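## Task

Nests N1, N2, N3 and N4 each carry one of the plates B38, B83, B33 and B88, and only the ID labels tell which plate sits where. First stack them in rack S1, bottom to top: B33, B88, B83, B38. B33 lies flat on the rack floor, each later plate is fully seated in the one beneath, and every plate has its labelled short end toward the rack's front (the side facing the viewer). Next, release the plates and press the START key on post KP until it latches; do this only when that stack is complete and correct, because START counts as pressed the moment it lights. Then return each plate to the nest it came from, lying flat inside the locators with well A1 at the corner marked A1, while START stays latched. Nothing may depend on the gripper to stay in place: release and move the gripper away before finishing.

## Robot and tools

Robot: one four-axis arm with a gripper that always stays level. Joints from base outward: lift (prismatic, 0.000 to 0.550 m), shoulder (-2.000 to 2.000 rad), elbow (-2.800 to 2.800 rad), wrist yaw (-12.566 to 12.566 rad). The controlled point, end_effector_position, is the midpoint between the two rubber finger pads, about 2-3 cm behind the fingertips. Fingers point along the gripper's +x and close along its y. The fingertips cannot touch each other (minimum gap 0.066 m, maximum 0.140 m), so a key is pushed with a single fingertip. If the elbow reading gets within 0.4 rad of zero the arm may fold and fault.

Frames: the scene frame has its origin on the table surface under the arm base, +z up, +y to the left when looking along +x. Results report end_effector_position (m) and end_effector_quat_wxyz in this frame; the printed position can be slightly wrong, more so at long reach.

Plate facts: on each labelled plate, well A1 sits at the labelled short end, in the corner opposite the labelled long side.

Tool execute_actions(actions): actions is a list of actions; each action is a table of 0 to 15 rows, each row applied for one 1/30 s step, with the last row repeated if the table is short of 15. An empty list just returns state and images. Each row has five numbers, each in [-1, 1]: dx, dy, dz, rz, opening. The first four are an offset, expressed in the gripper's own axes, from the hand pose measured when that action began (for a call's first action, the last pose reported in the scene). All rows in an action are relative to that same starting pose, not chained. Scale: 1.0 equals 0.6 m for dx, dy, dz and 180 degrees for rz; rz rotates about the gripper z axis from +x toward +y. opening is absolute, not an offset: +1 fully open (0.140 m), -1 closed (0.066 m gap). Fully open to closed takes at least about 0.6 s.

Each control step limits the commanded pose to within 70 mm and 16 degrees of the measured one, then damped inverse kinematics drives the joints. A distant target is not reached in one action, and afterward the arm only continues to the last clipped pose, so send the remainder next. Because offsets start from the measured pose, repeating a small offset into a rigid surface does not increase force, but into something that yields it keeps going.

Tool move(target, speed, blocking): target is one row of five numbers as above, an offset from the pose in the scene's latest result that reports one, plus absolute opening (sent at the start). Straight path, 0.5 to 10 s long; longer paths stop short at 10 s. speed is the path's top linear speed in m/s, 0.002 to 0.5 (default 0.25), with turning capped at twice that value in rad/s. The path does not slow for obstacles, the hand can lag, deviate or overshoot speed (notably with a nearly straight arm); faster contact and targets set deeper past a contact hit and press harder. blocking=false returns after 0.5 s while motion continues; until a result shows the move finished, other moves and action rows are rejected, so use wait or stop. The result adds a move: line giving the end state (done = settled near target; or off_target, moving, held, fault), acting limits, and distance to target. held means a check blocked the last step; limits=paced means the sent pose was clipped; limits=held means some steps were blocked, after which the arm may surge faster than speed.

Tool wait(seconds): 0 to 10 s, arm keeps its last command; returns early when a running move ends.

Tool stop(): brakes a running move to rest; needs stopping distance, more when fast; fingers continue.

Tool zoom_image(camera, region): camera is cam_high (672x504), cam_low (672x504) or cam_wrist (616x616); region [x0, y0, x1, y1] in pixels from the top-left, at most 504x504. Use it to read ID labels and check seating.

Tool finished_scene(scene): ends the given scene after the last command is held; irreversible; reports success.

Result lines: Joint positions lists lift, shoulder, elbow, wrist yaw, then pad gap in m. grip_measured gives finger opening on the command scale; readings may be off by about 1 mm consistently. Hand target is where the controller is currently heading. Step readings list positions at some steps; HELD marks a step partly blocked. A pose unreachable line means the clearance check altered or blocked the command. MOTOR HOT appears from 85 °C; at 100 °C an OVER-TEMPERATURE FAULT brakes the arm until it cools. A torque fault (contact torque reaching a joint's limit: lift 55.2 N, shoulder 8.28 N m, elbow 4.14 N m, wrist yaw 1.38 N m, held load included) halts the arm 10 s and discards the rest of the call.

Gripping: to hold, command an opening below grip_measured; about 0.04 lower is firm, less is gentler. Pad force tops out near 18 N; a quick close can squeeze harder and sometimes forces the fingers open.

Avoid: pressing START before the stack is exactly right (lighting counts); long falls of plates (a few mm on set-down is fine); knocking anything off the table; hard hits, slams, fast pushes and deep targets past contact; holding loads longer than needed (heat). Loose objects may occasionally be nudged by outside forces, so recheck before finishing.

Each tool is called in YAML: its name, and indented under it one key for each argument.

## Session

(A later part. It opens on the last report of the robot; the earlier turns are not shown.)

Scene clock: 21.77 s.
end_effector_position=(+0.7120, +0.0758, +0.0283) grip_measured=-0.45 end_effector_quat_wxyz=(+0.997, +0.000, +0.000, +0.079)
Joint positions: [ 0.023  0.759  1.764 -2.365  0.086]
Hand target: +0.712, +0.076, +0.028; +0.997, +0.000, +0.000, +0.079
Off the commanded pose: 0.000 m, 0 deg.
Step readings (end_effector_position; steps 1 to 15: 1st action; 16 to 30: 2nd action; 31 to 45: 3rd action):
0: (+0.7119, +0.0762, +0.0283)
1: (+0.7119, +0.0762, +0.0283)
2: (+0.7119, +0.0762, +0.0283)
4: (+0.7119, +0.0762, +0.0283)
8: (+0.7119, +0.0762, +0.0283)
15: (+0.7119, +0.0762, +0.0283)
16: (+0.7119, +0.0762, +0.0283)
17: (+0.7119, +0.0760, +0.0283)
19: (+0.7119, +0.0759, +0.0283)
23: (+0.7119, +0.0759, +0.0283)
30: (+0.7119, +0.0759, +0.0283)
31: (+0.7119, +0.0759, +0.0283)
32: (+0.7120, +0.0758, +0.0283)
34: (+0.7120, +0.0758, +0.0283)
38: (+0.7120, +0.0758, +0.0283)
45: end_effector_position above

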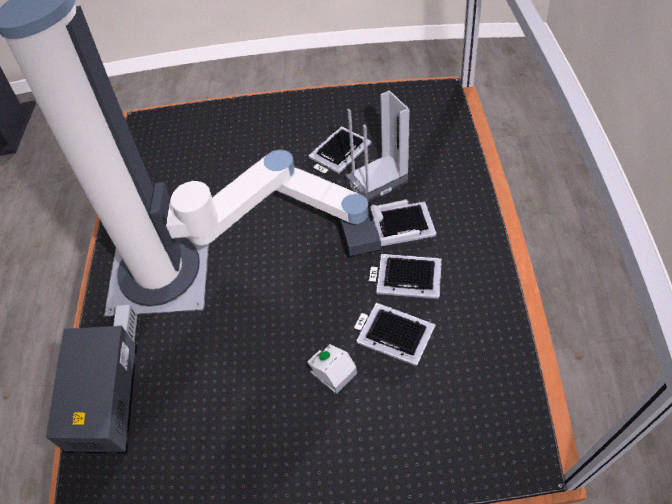

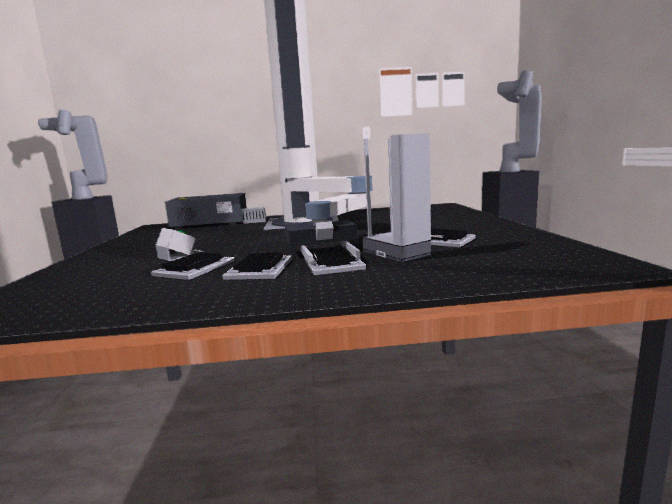

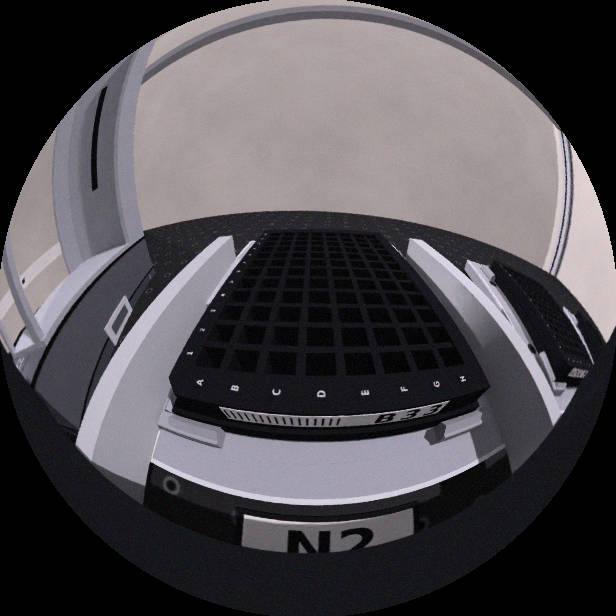

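Try slowly.

move:
  target: [0,0,-0.012,0,-0.5]
  speed: 0.006

zoom_image:
  camera: "cam_wrist"
  region: [150,200,510,480]

Scene clock: 54.00 s.
end_effector_position=(+0.6651, +0.2486, +0.3068) grip_measured=-0.45 end_effector_quat_wxyz=(+0.969, +0.000, +0.000, +0.248)
Joint positions: [ 0.302  1.064  1.81  -2.371  0.086]
Hand target: +0.665, +0.249, +0.307; +0.969, +0.000, +0.000, +0.249
Off the commanded pose: 0.000 m, 0 deg.
move: done

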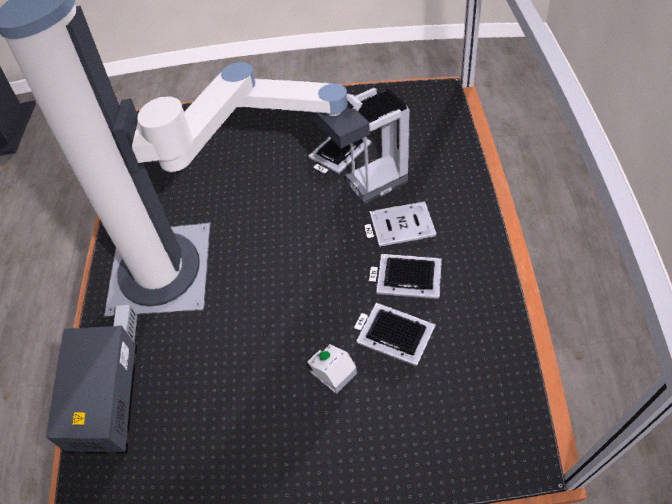

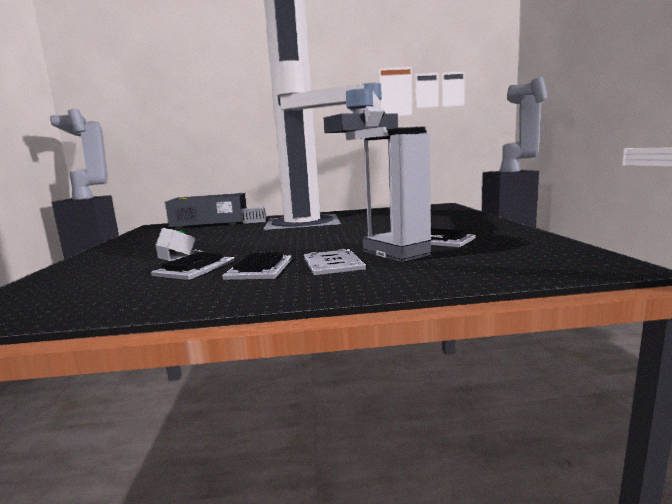

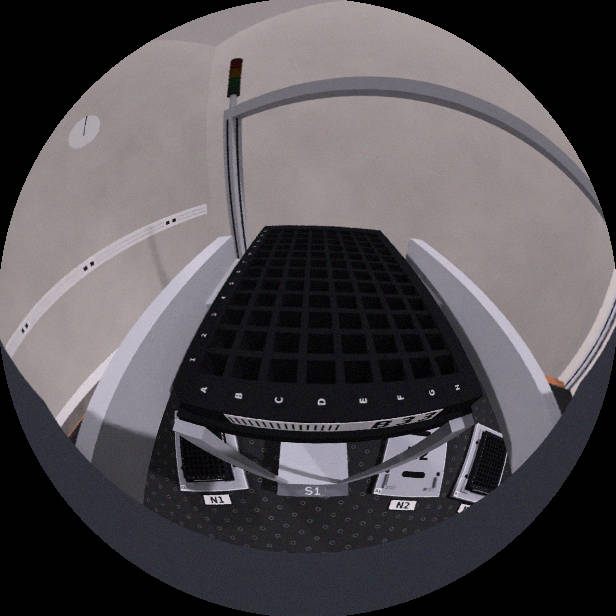

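Region (150, 200, 510, 480) of cam_wrist's 616x616 image, scaled by 1.400, with more detail than that image has.

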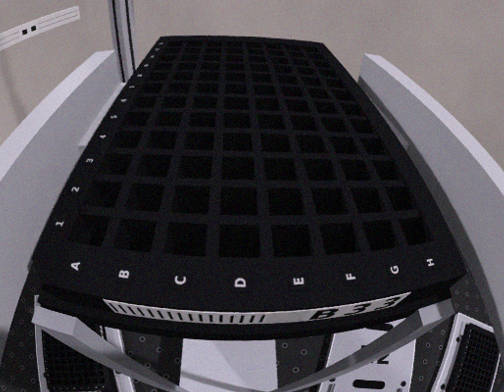

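move:
  target: [0,0,0.002,0,-0.5]
  speed: 0.006

zoom_image:
  camera: "cam_wrist"
  region: [220,210,430,290]

zoom_image:
  camera: "cam_low"
  region: [380,115,440,150]

zoom_image:
  camera: "cam_high"
  region: [375,80,420,120]

zoom_image:
  camera: "cam_wrist"
  region: [160,390,260,460]

zoom_image:
  camera: "cam_wrist"
  region: [400,390,500,460]

Scene clock: 63.80 s.
end_effector_position=(+0.6651, +0.2486, +0.3080) grip_measured=-0.46 end_effector_quat_wxyz=(+0.969, +0.000, +0.000, +0.248)
Joint positions: [ 0.303  1.064  1.81  -2.371  0.086]
Hand target: +0.665, +0.249, +0.308; +0.969, +0.000, +0.000, +0.248
Off the commanded pose: 0.000 m, 0 deg.
move: done

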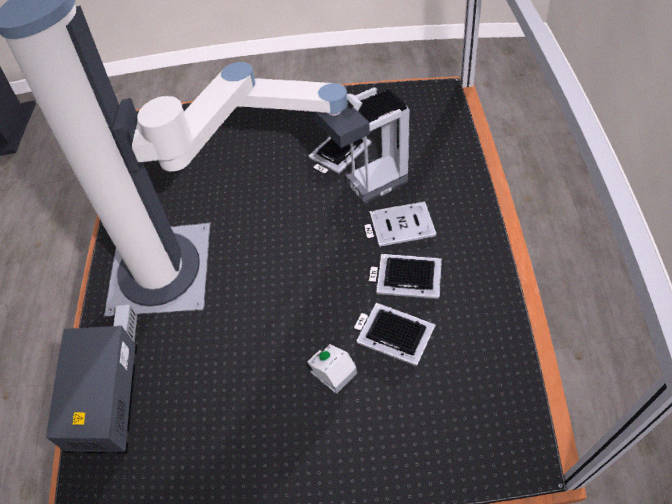

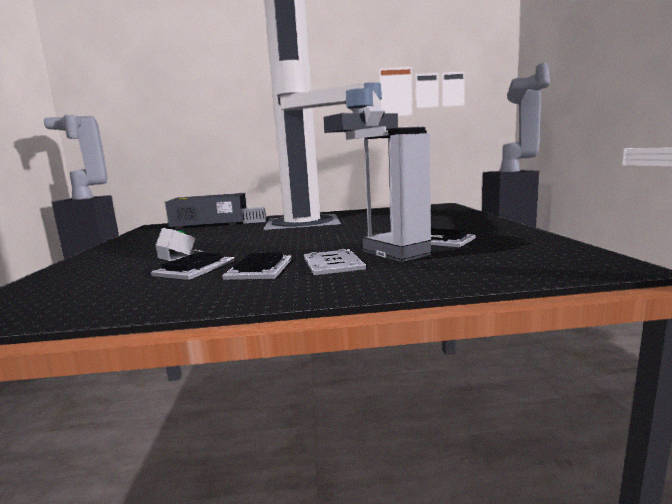

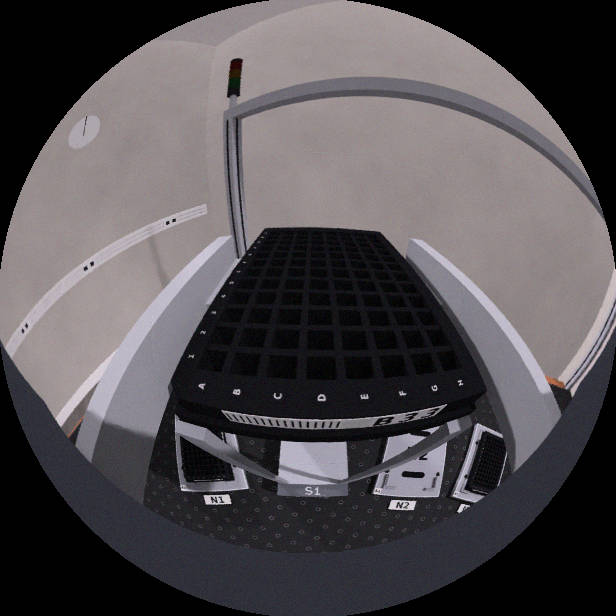

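Region (220, 210, 430, 290) of cam_wrist's 616x616 image, scaled by 2.400, with more detail than that image has; it fills the top 192 rows of this view, and the rest is white.

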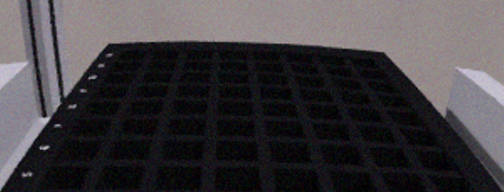

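Region (380, 115, 440, 150) of cam_low's 672x504 image, scaled by 8.400, with more detail than that image has; it fills the top 294 rows of this view, and the rest is white.

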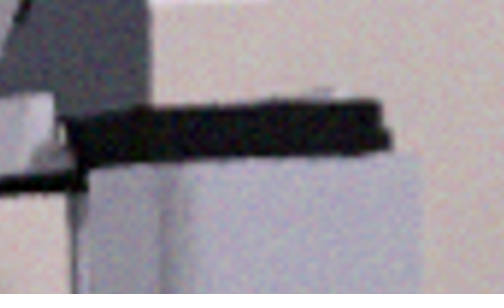

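Region (375, 80, 420, 120) of cam_high's 672x504 image, scaled by 11.200, with more detail than that image has.

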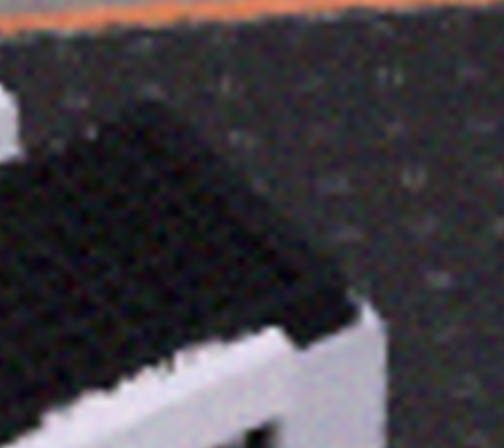

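Region (160, 390, 260, 460) of cam_wrist's 616x616 image, scaled by 5.040, with more detail than that image has; it fills the top 353 rows of this view, and the rest is white.

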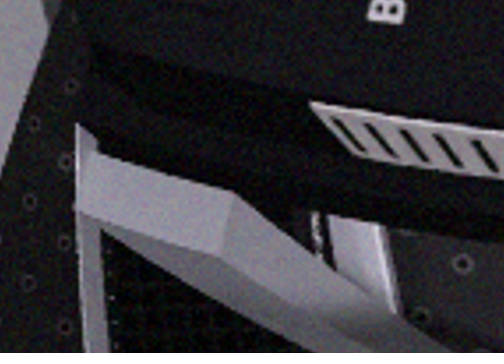

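Region (400, 390, 500, 460) of cam_wrist's 616x616 image, scaled by 5.040, with more detail than that image has; it fills the top 353 rows of this view, and the rest is white.

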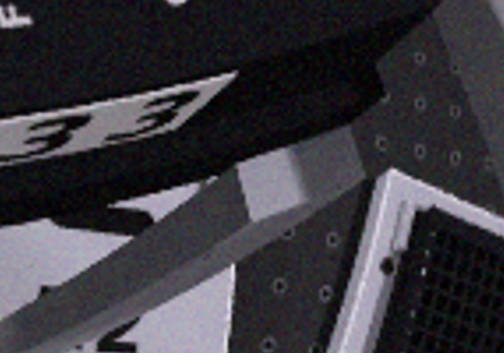

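move:
  target: [0,0,0.005,0,-0.5]
  speed: 0.01

move:
  target: [0,0.0017,0,0.004,-0.5]
  speed: 0.01

move:
  target: [0,0,-0.007,0,-0.5]
  speed: 0.006

zoom_image:
  camera: "cam_high"
  region: [375,80,420,120]

Scene clock: 70.93 s.
end_effector_position=(+0.6651, +0.2486, +0.3109) grip_measured=-0.46 end_effector_quat_wxyz=(+0.969, +0.000, +0.000, +0.248)
Joint positions: [ 0.306  1.064  1.81  -2.371  0.086]
Hand target: +0.665, +0.249, +0.311; +0.969, +0.000, +0.000, +0.248
Off the commanded pose: 0.000 m, 0 deg.
move: done

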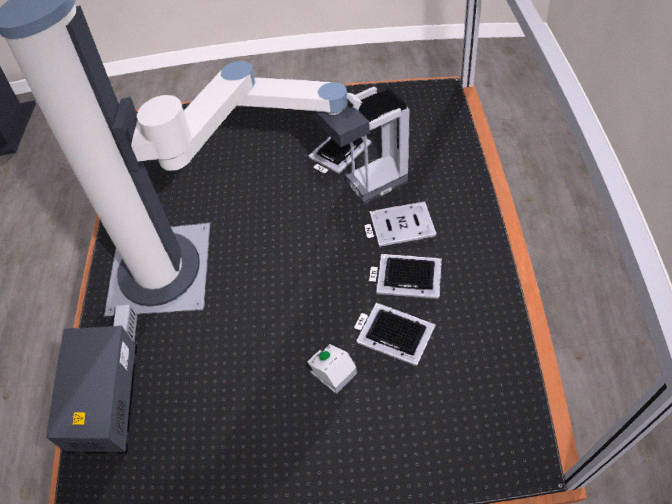

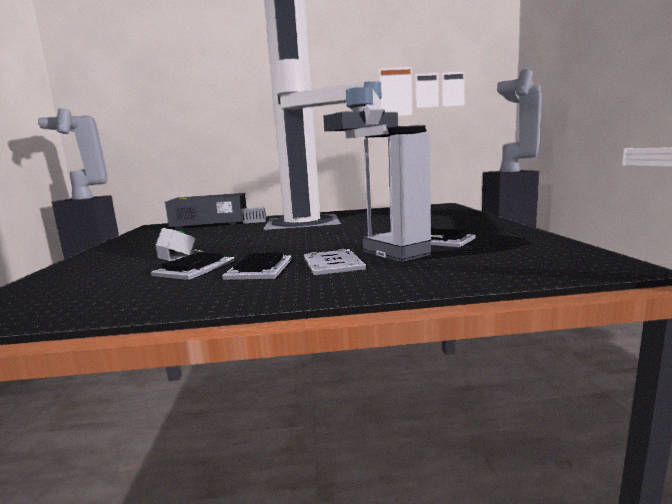

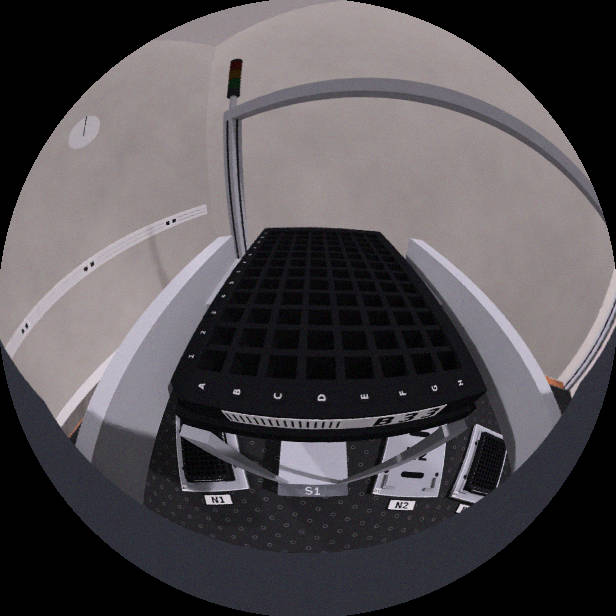

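Scene clock: 71.77 s.
end_effector_position=(+0.6646, +0.2495, +0.3109) grip_measured=-0.46 end_effector_quat_wxyz=(+0.967, +0.000, +0.000, +0.254)
Joint positions: [ 0.306  1.062  1.81  -2.357  0.086]
Hand target: +0.665, +0.249, +0.311; +0.967, +0.000, +0.000, +0.254
Off the commanded pose: 0.000 m, 0 deg.
move: done

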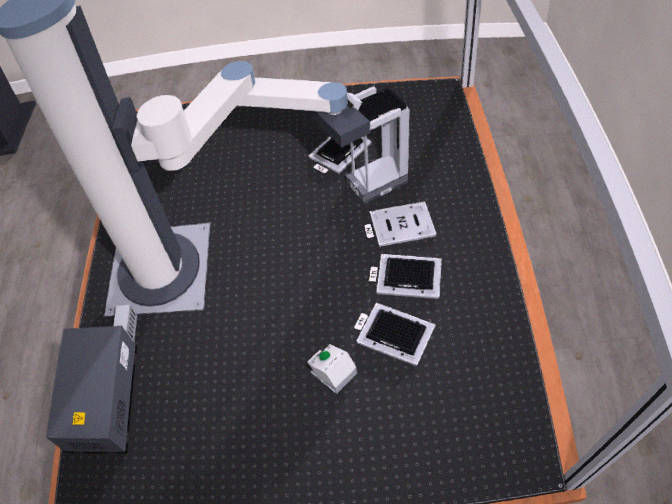

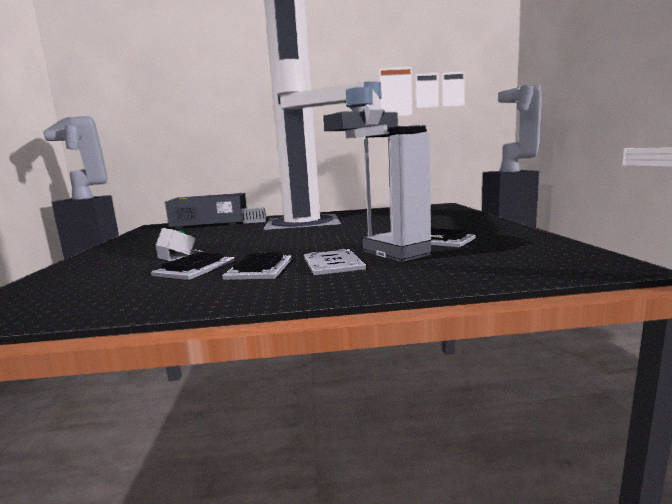

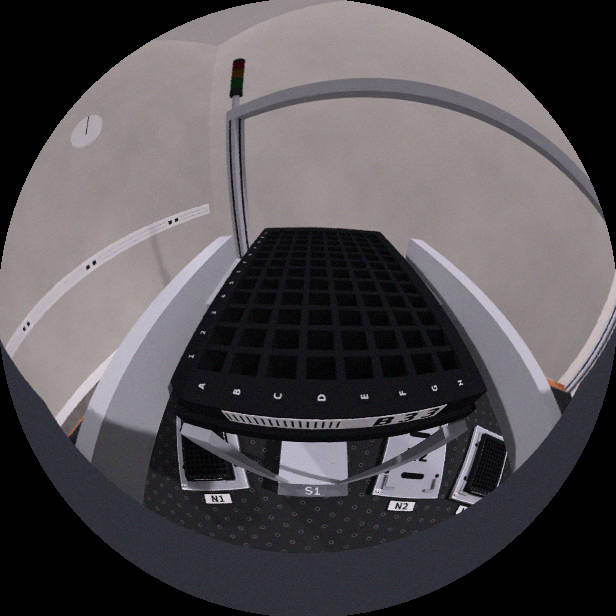

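Scene clock: 72.70 s.
end_effector_position=(+0.6646, +0.2495, +0.3067) grip_measured=-0.46 end_effector_quat_wxyz=(+0.967, +0.000, +0.000, +0.254)
Joint positions: [ 0.302  1.062  1.81  -2.358  0.086]
Hand target: +0.665, +0.249, +0.307; +0.967, +0.000, +0.000, +0.254
Off the commanded pose: 0.000 m, 0 deg.
move: done

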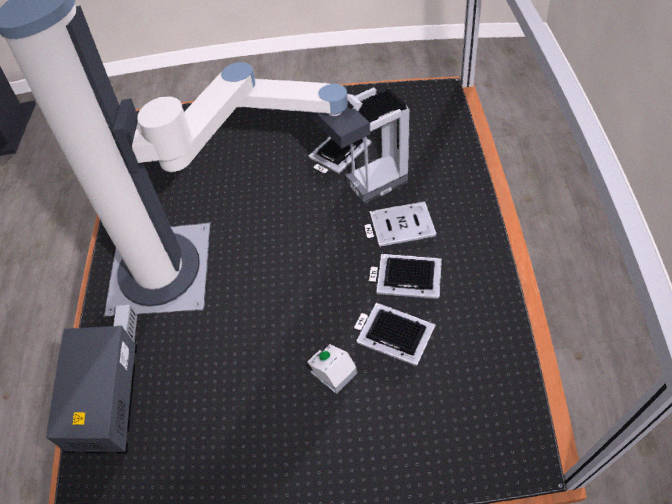

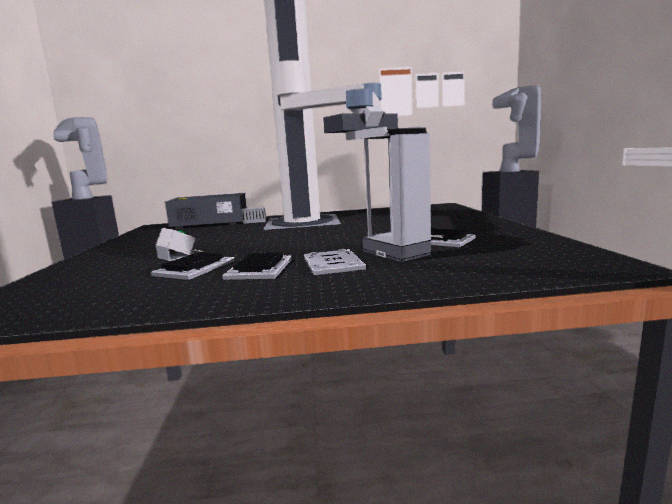

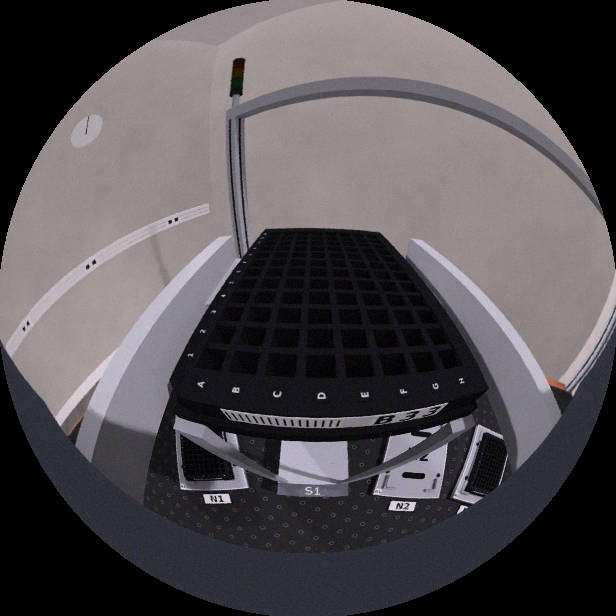

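Region (375, 80, 420, 120) of cam_high's 672x504 image, scaled by 11.200, with more detail than that image has.

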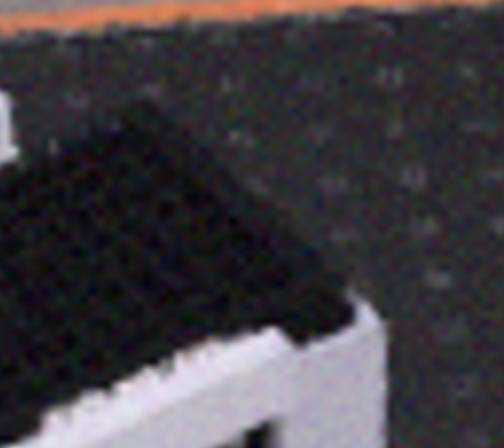

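In; front rubs slightly. Nudge forward.

move:
  target: [0.0007,0,-0.005,0,-0.5]
  speed: 0.005

Scene clock: 76.50 s.
end_effector_position=(+0.6649, +0.2498, +0.3037) grip_measured=-0.46 end_effector_quat_wxyz=(+0.967, +0.000, +0.000, +0.254)
Joint positions: [ 0.299  1.061  1.812 -2.359  0.086]
Hand target: +0.665, +0.250, +0.304; +0.967, +0.000, +0.000, +0.254
Off the commanded pose: 0.000 m, 0 deg.
move: done

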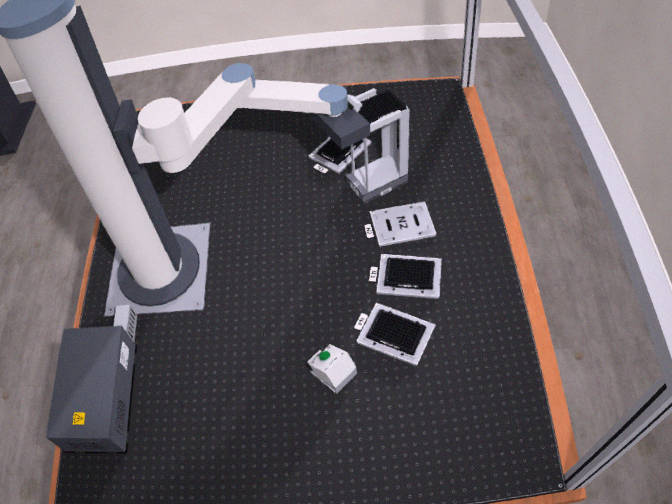

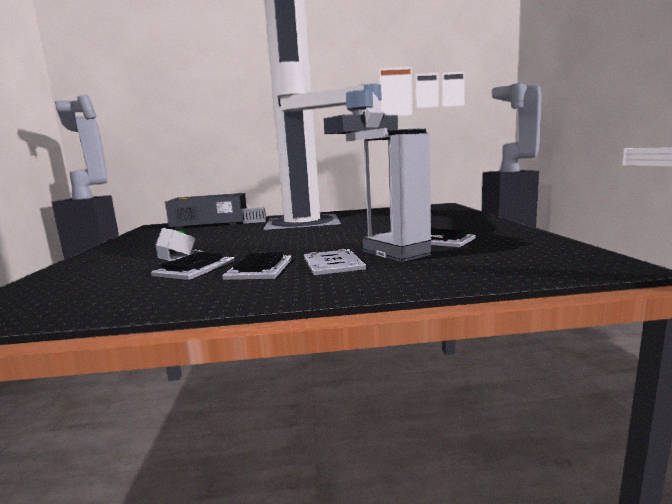

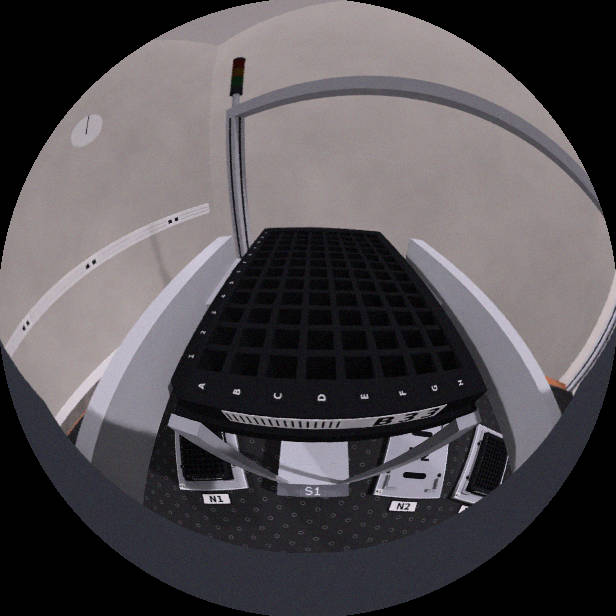

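move:
  target: [0,0,-0.368,0,-0.5]
  speed: 0.12

Scene clock: 80.43 s.
end_effector_position=(+0.6649, +0.2497, +0.0829) grip_measured=-0.46 end_effector_quat_wxyz=(+0.967, +0.000, +0.000, +0.254)
Joint positions: [ 0.078  1.061  1.812 -2.359  0.086]
Hand target: +0.665, +0.250, +0.083; +0.967, +0.000, +0.000, +0.254
Off the commanded pose: 0.000 m, 0 deg.
move: done

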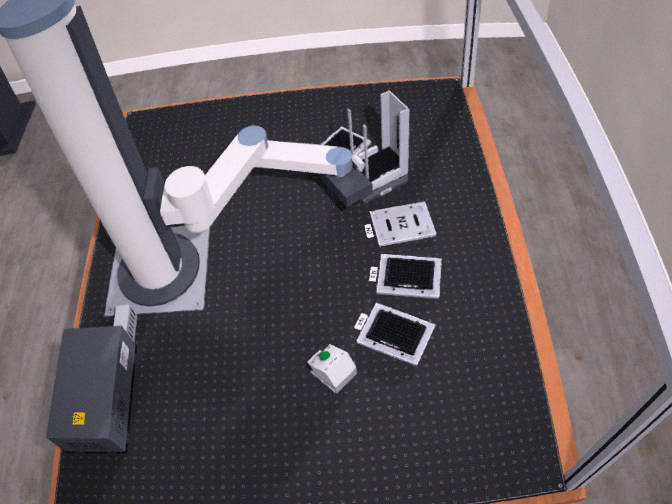

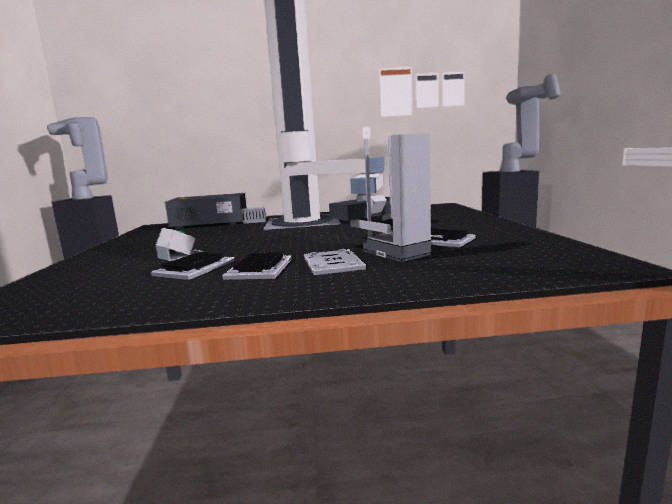

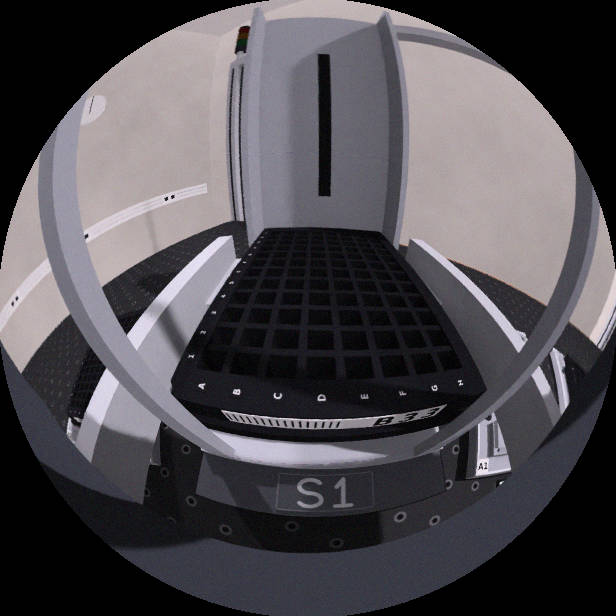

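move:
  target: [0,-0.0006,-0.032,0,-0.5]
  speed: 0.03

move:
  target: [0,0,-0.008,0,-0.5]
  speed: 0.006

Scene clock: 85.27 s.
end_effector_position=(+0.6650, +0.2494, +0.0636) grip_measured=-0.46 end_effector_quat_wxyz=(+0.967, +0.000, +0.000, +0.254)
Joint positions: [ 0.059  1.061  1.812 -2.358  0.086]
Hand target: +0.665, +0.249, +0.064; +0.967, +0.000, +0.000, +0.254
Off the commanded pose: 0.000 m, 0 deg.
move: done

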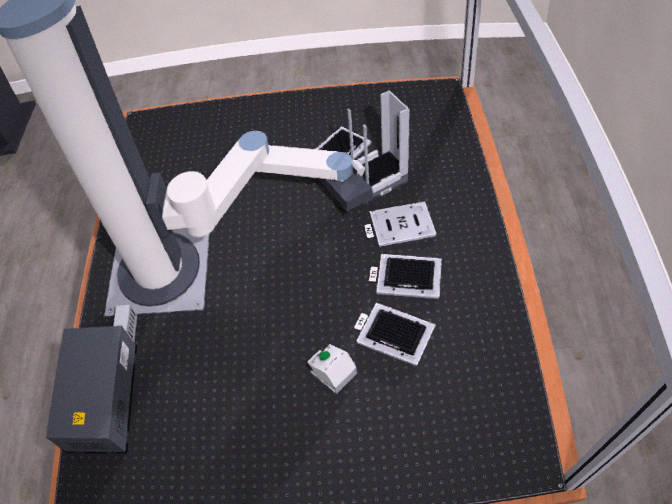

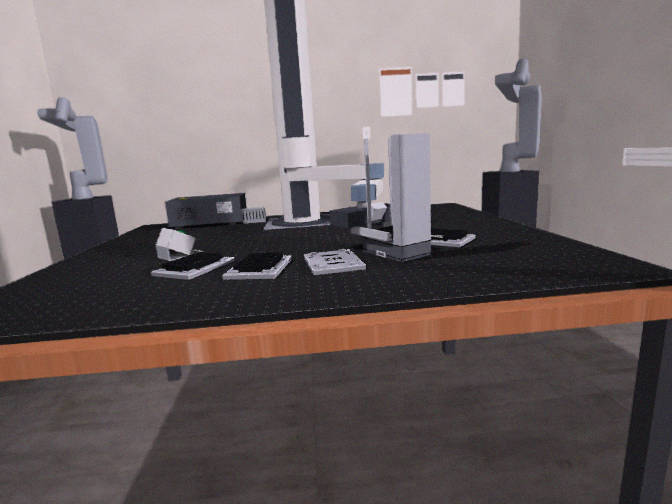

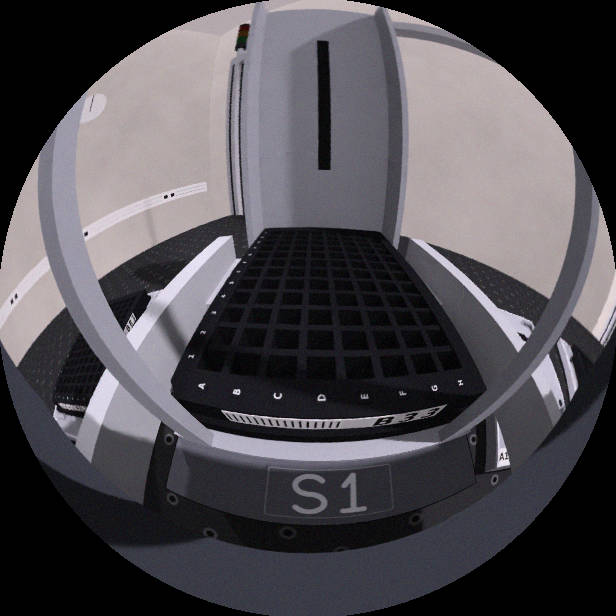

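Scene clock: 86.30 s.
end_effector_position=(+0.6650, +0.2495, +0.0588) grip_measured=-0.46 end_effector_quat_wxyz=(+0.967, +0.000, +0.000, +0.254)
Joint positions: [ 0.054  1.061  1.812 -2.358  0.086]
Hand target: +0.665, +0.249, +0.059; +0.967, +0.000, +0.000, +0.254
Off the commanded pose: 0.000 m, 0 deg.
move: done

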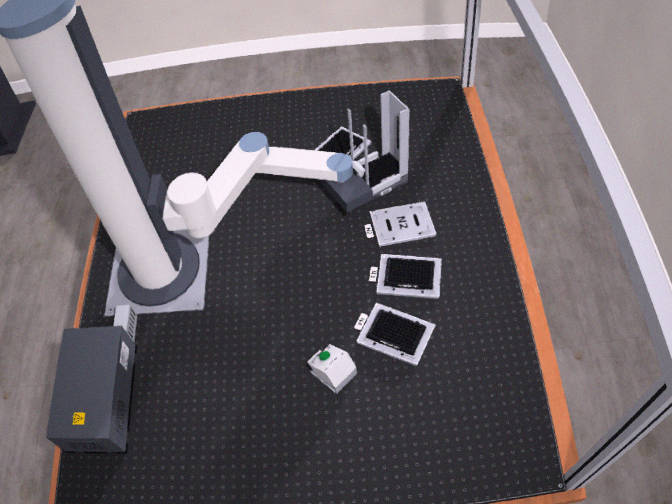

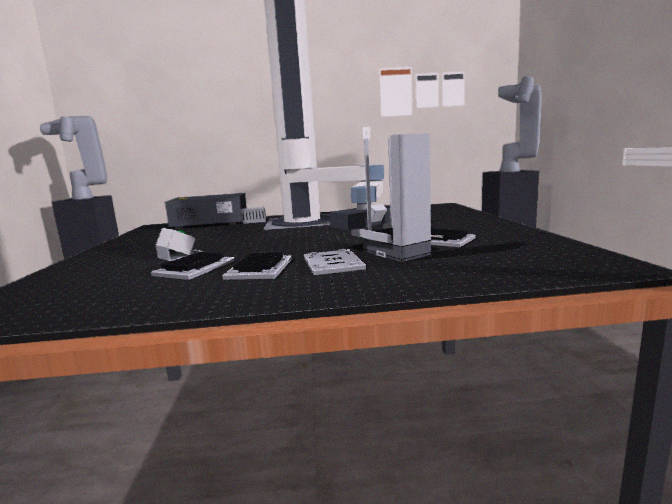

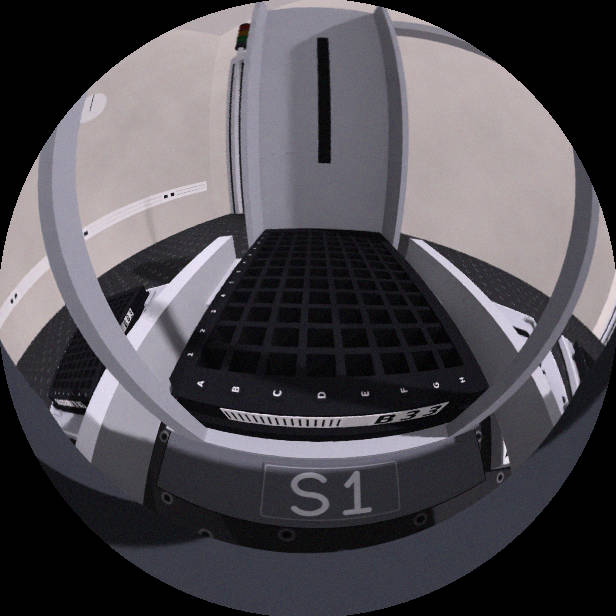

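execute_actions:
  actions:
    - [[0,0,0,0,0]]

move:
  target: [-0.3,0,0.0265,0,0]
  speed: 0.2

move:
  target: [0.075,-0.542,0,-0.218,0]
  speed: 0.3

Scene clock: 92.87 s.
end_effector_position=(+0.6650, +0.2495, +0.0588) grip_measured=+0.00 end_effector_quat_wxyz=(+0.967, +0.000, +0.000, +0.254)
Joint positions: [ 0.054  1.061  1.812 -2.358  0.103]
Hand target: +0.665, +0.249, +0.059; +0.967, +0.000, +0.000, +0.254
Off the commanded pose: 0.000 m, 0 deg.
Step readings (end_effector_position):
0: (+0.6650, +0.2495, +0.0588)
1: (+0.6650, +0.2495, +0.0588)
2: (+0.6650, +0.2495, +0.0588)
4: (+0.6650, +0.2495, +0.0588)
8: (+0.6650, +0.2495, +0.0588)
15: end_effector_position above

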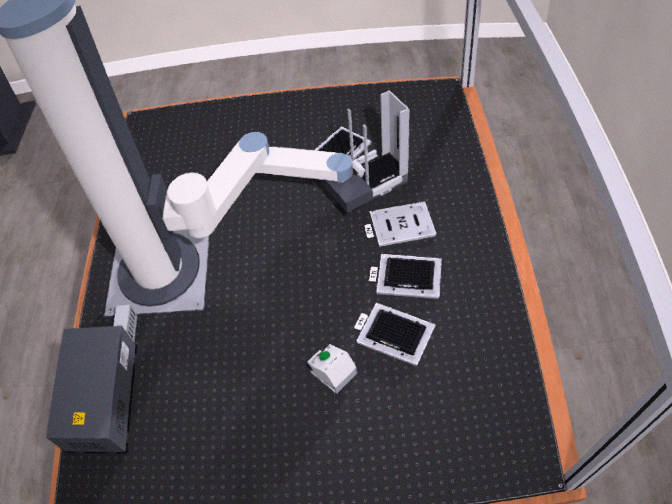

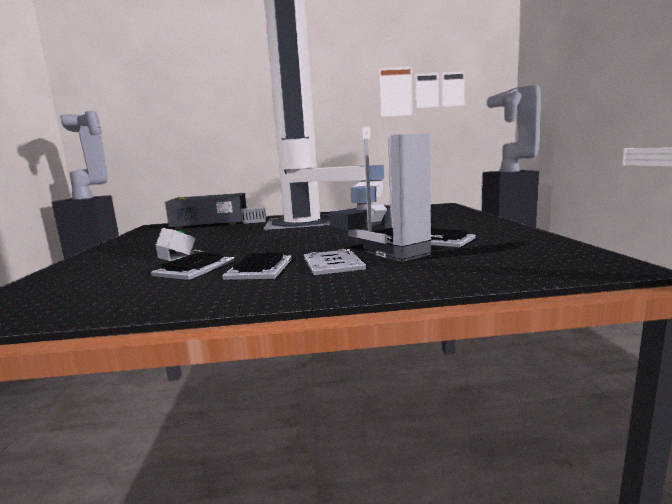

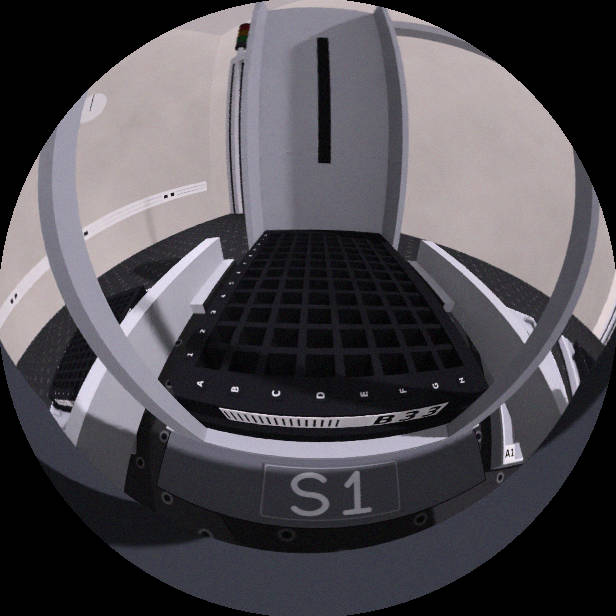

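Scene clock: 94.13 s.
end_effector_position=(+0.5083, +0.1609, +0.0748) grip_measured=+0.00 end_effector_quat_wxyz=(+0.967, +0.000, +0.000, +0.254)
Joint positions: [ 0.07   1.372  0.907 -1.764  0.103]
Hand target: +0.508, +0.161, +0.075; +0.967, +0.000, +0.000, +0.254
Off the commanded pose: 0.000 m, 0 deg.
move: done

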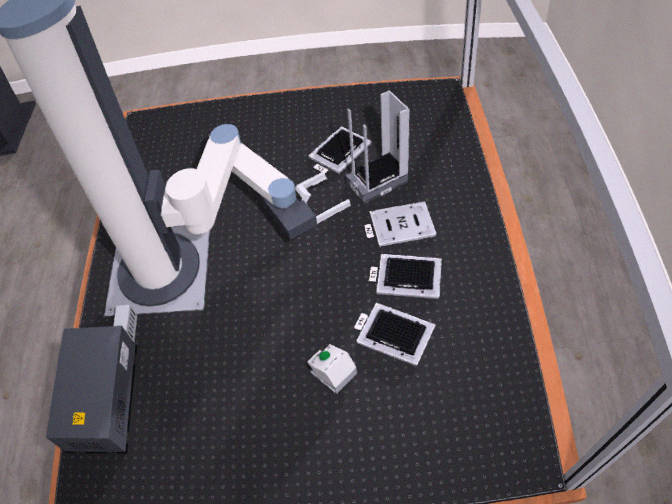

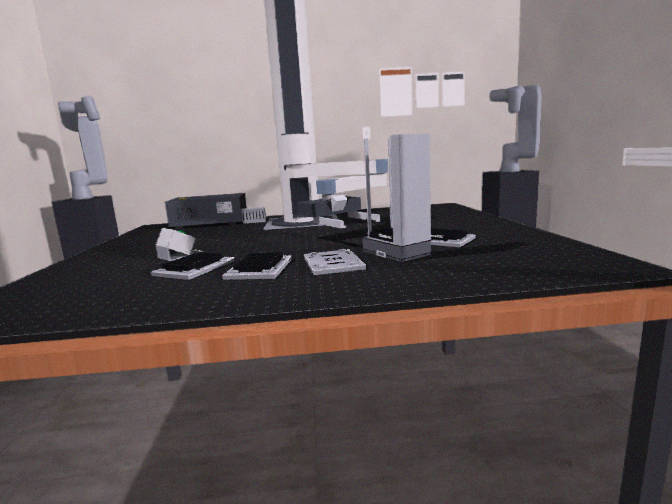

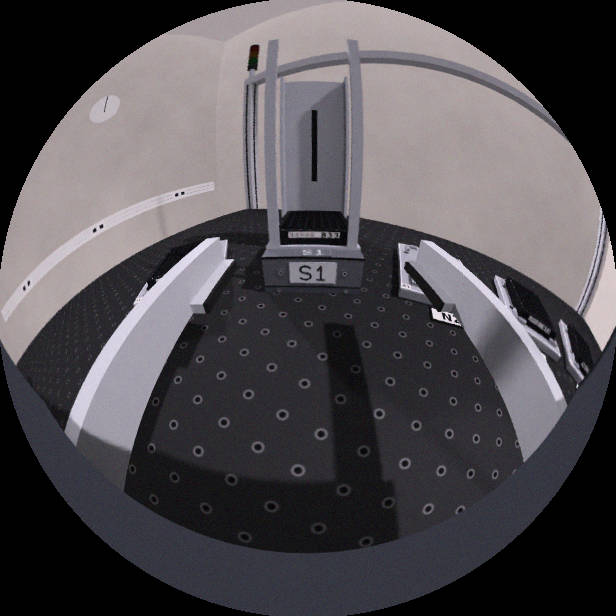

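Scene clock: 95.73 s.
end_effector_position=(+0.7072, -0.1003, +0.0748) grip_measured=+0.00 end_effector_quat_wxyz=(+0.996, +0.000, +0.000, -0.085)
Joint positions: [ 0.07   0.436  1.76  -2.367  0.103]
Hand target: +0.707, -0.100, +0.075; +0.996, +0.000, +0.000, -0.085
Off the commanded pose: 0.000 m, 0 deg.
move: done

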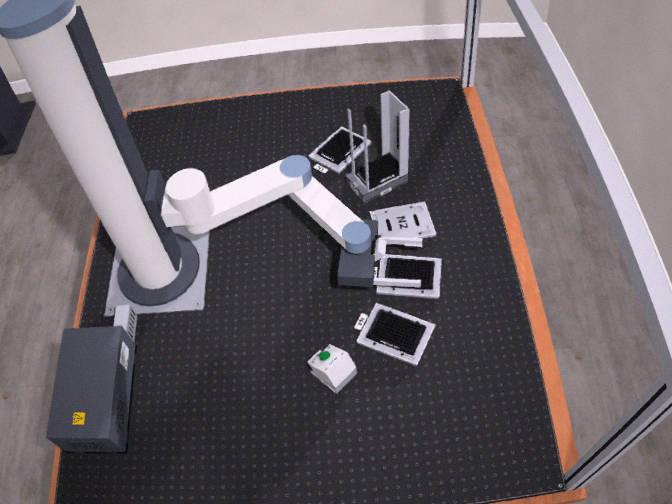

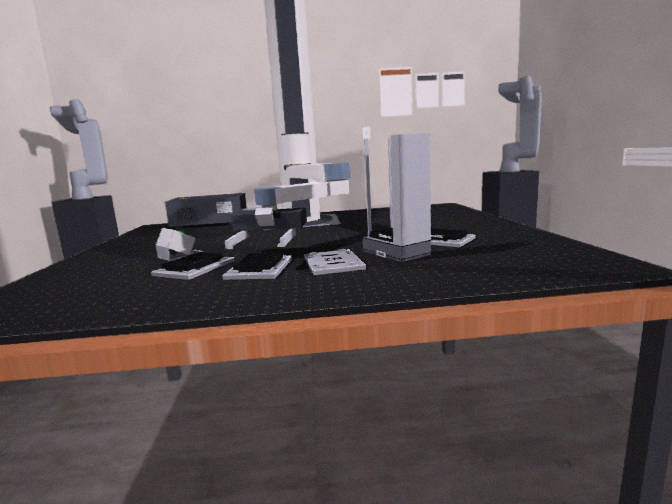

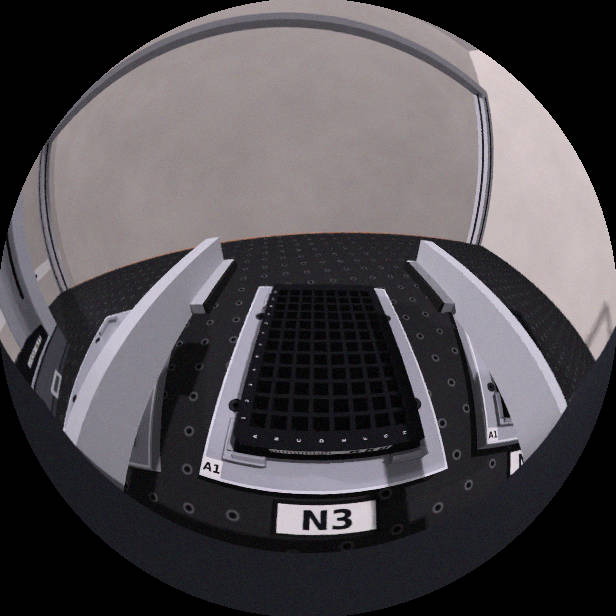

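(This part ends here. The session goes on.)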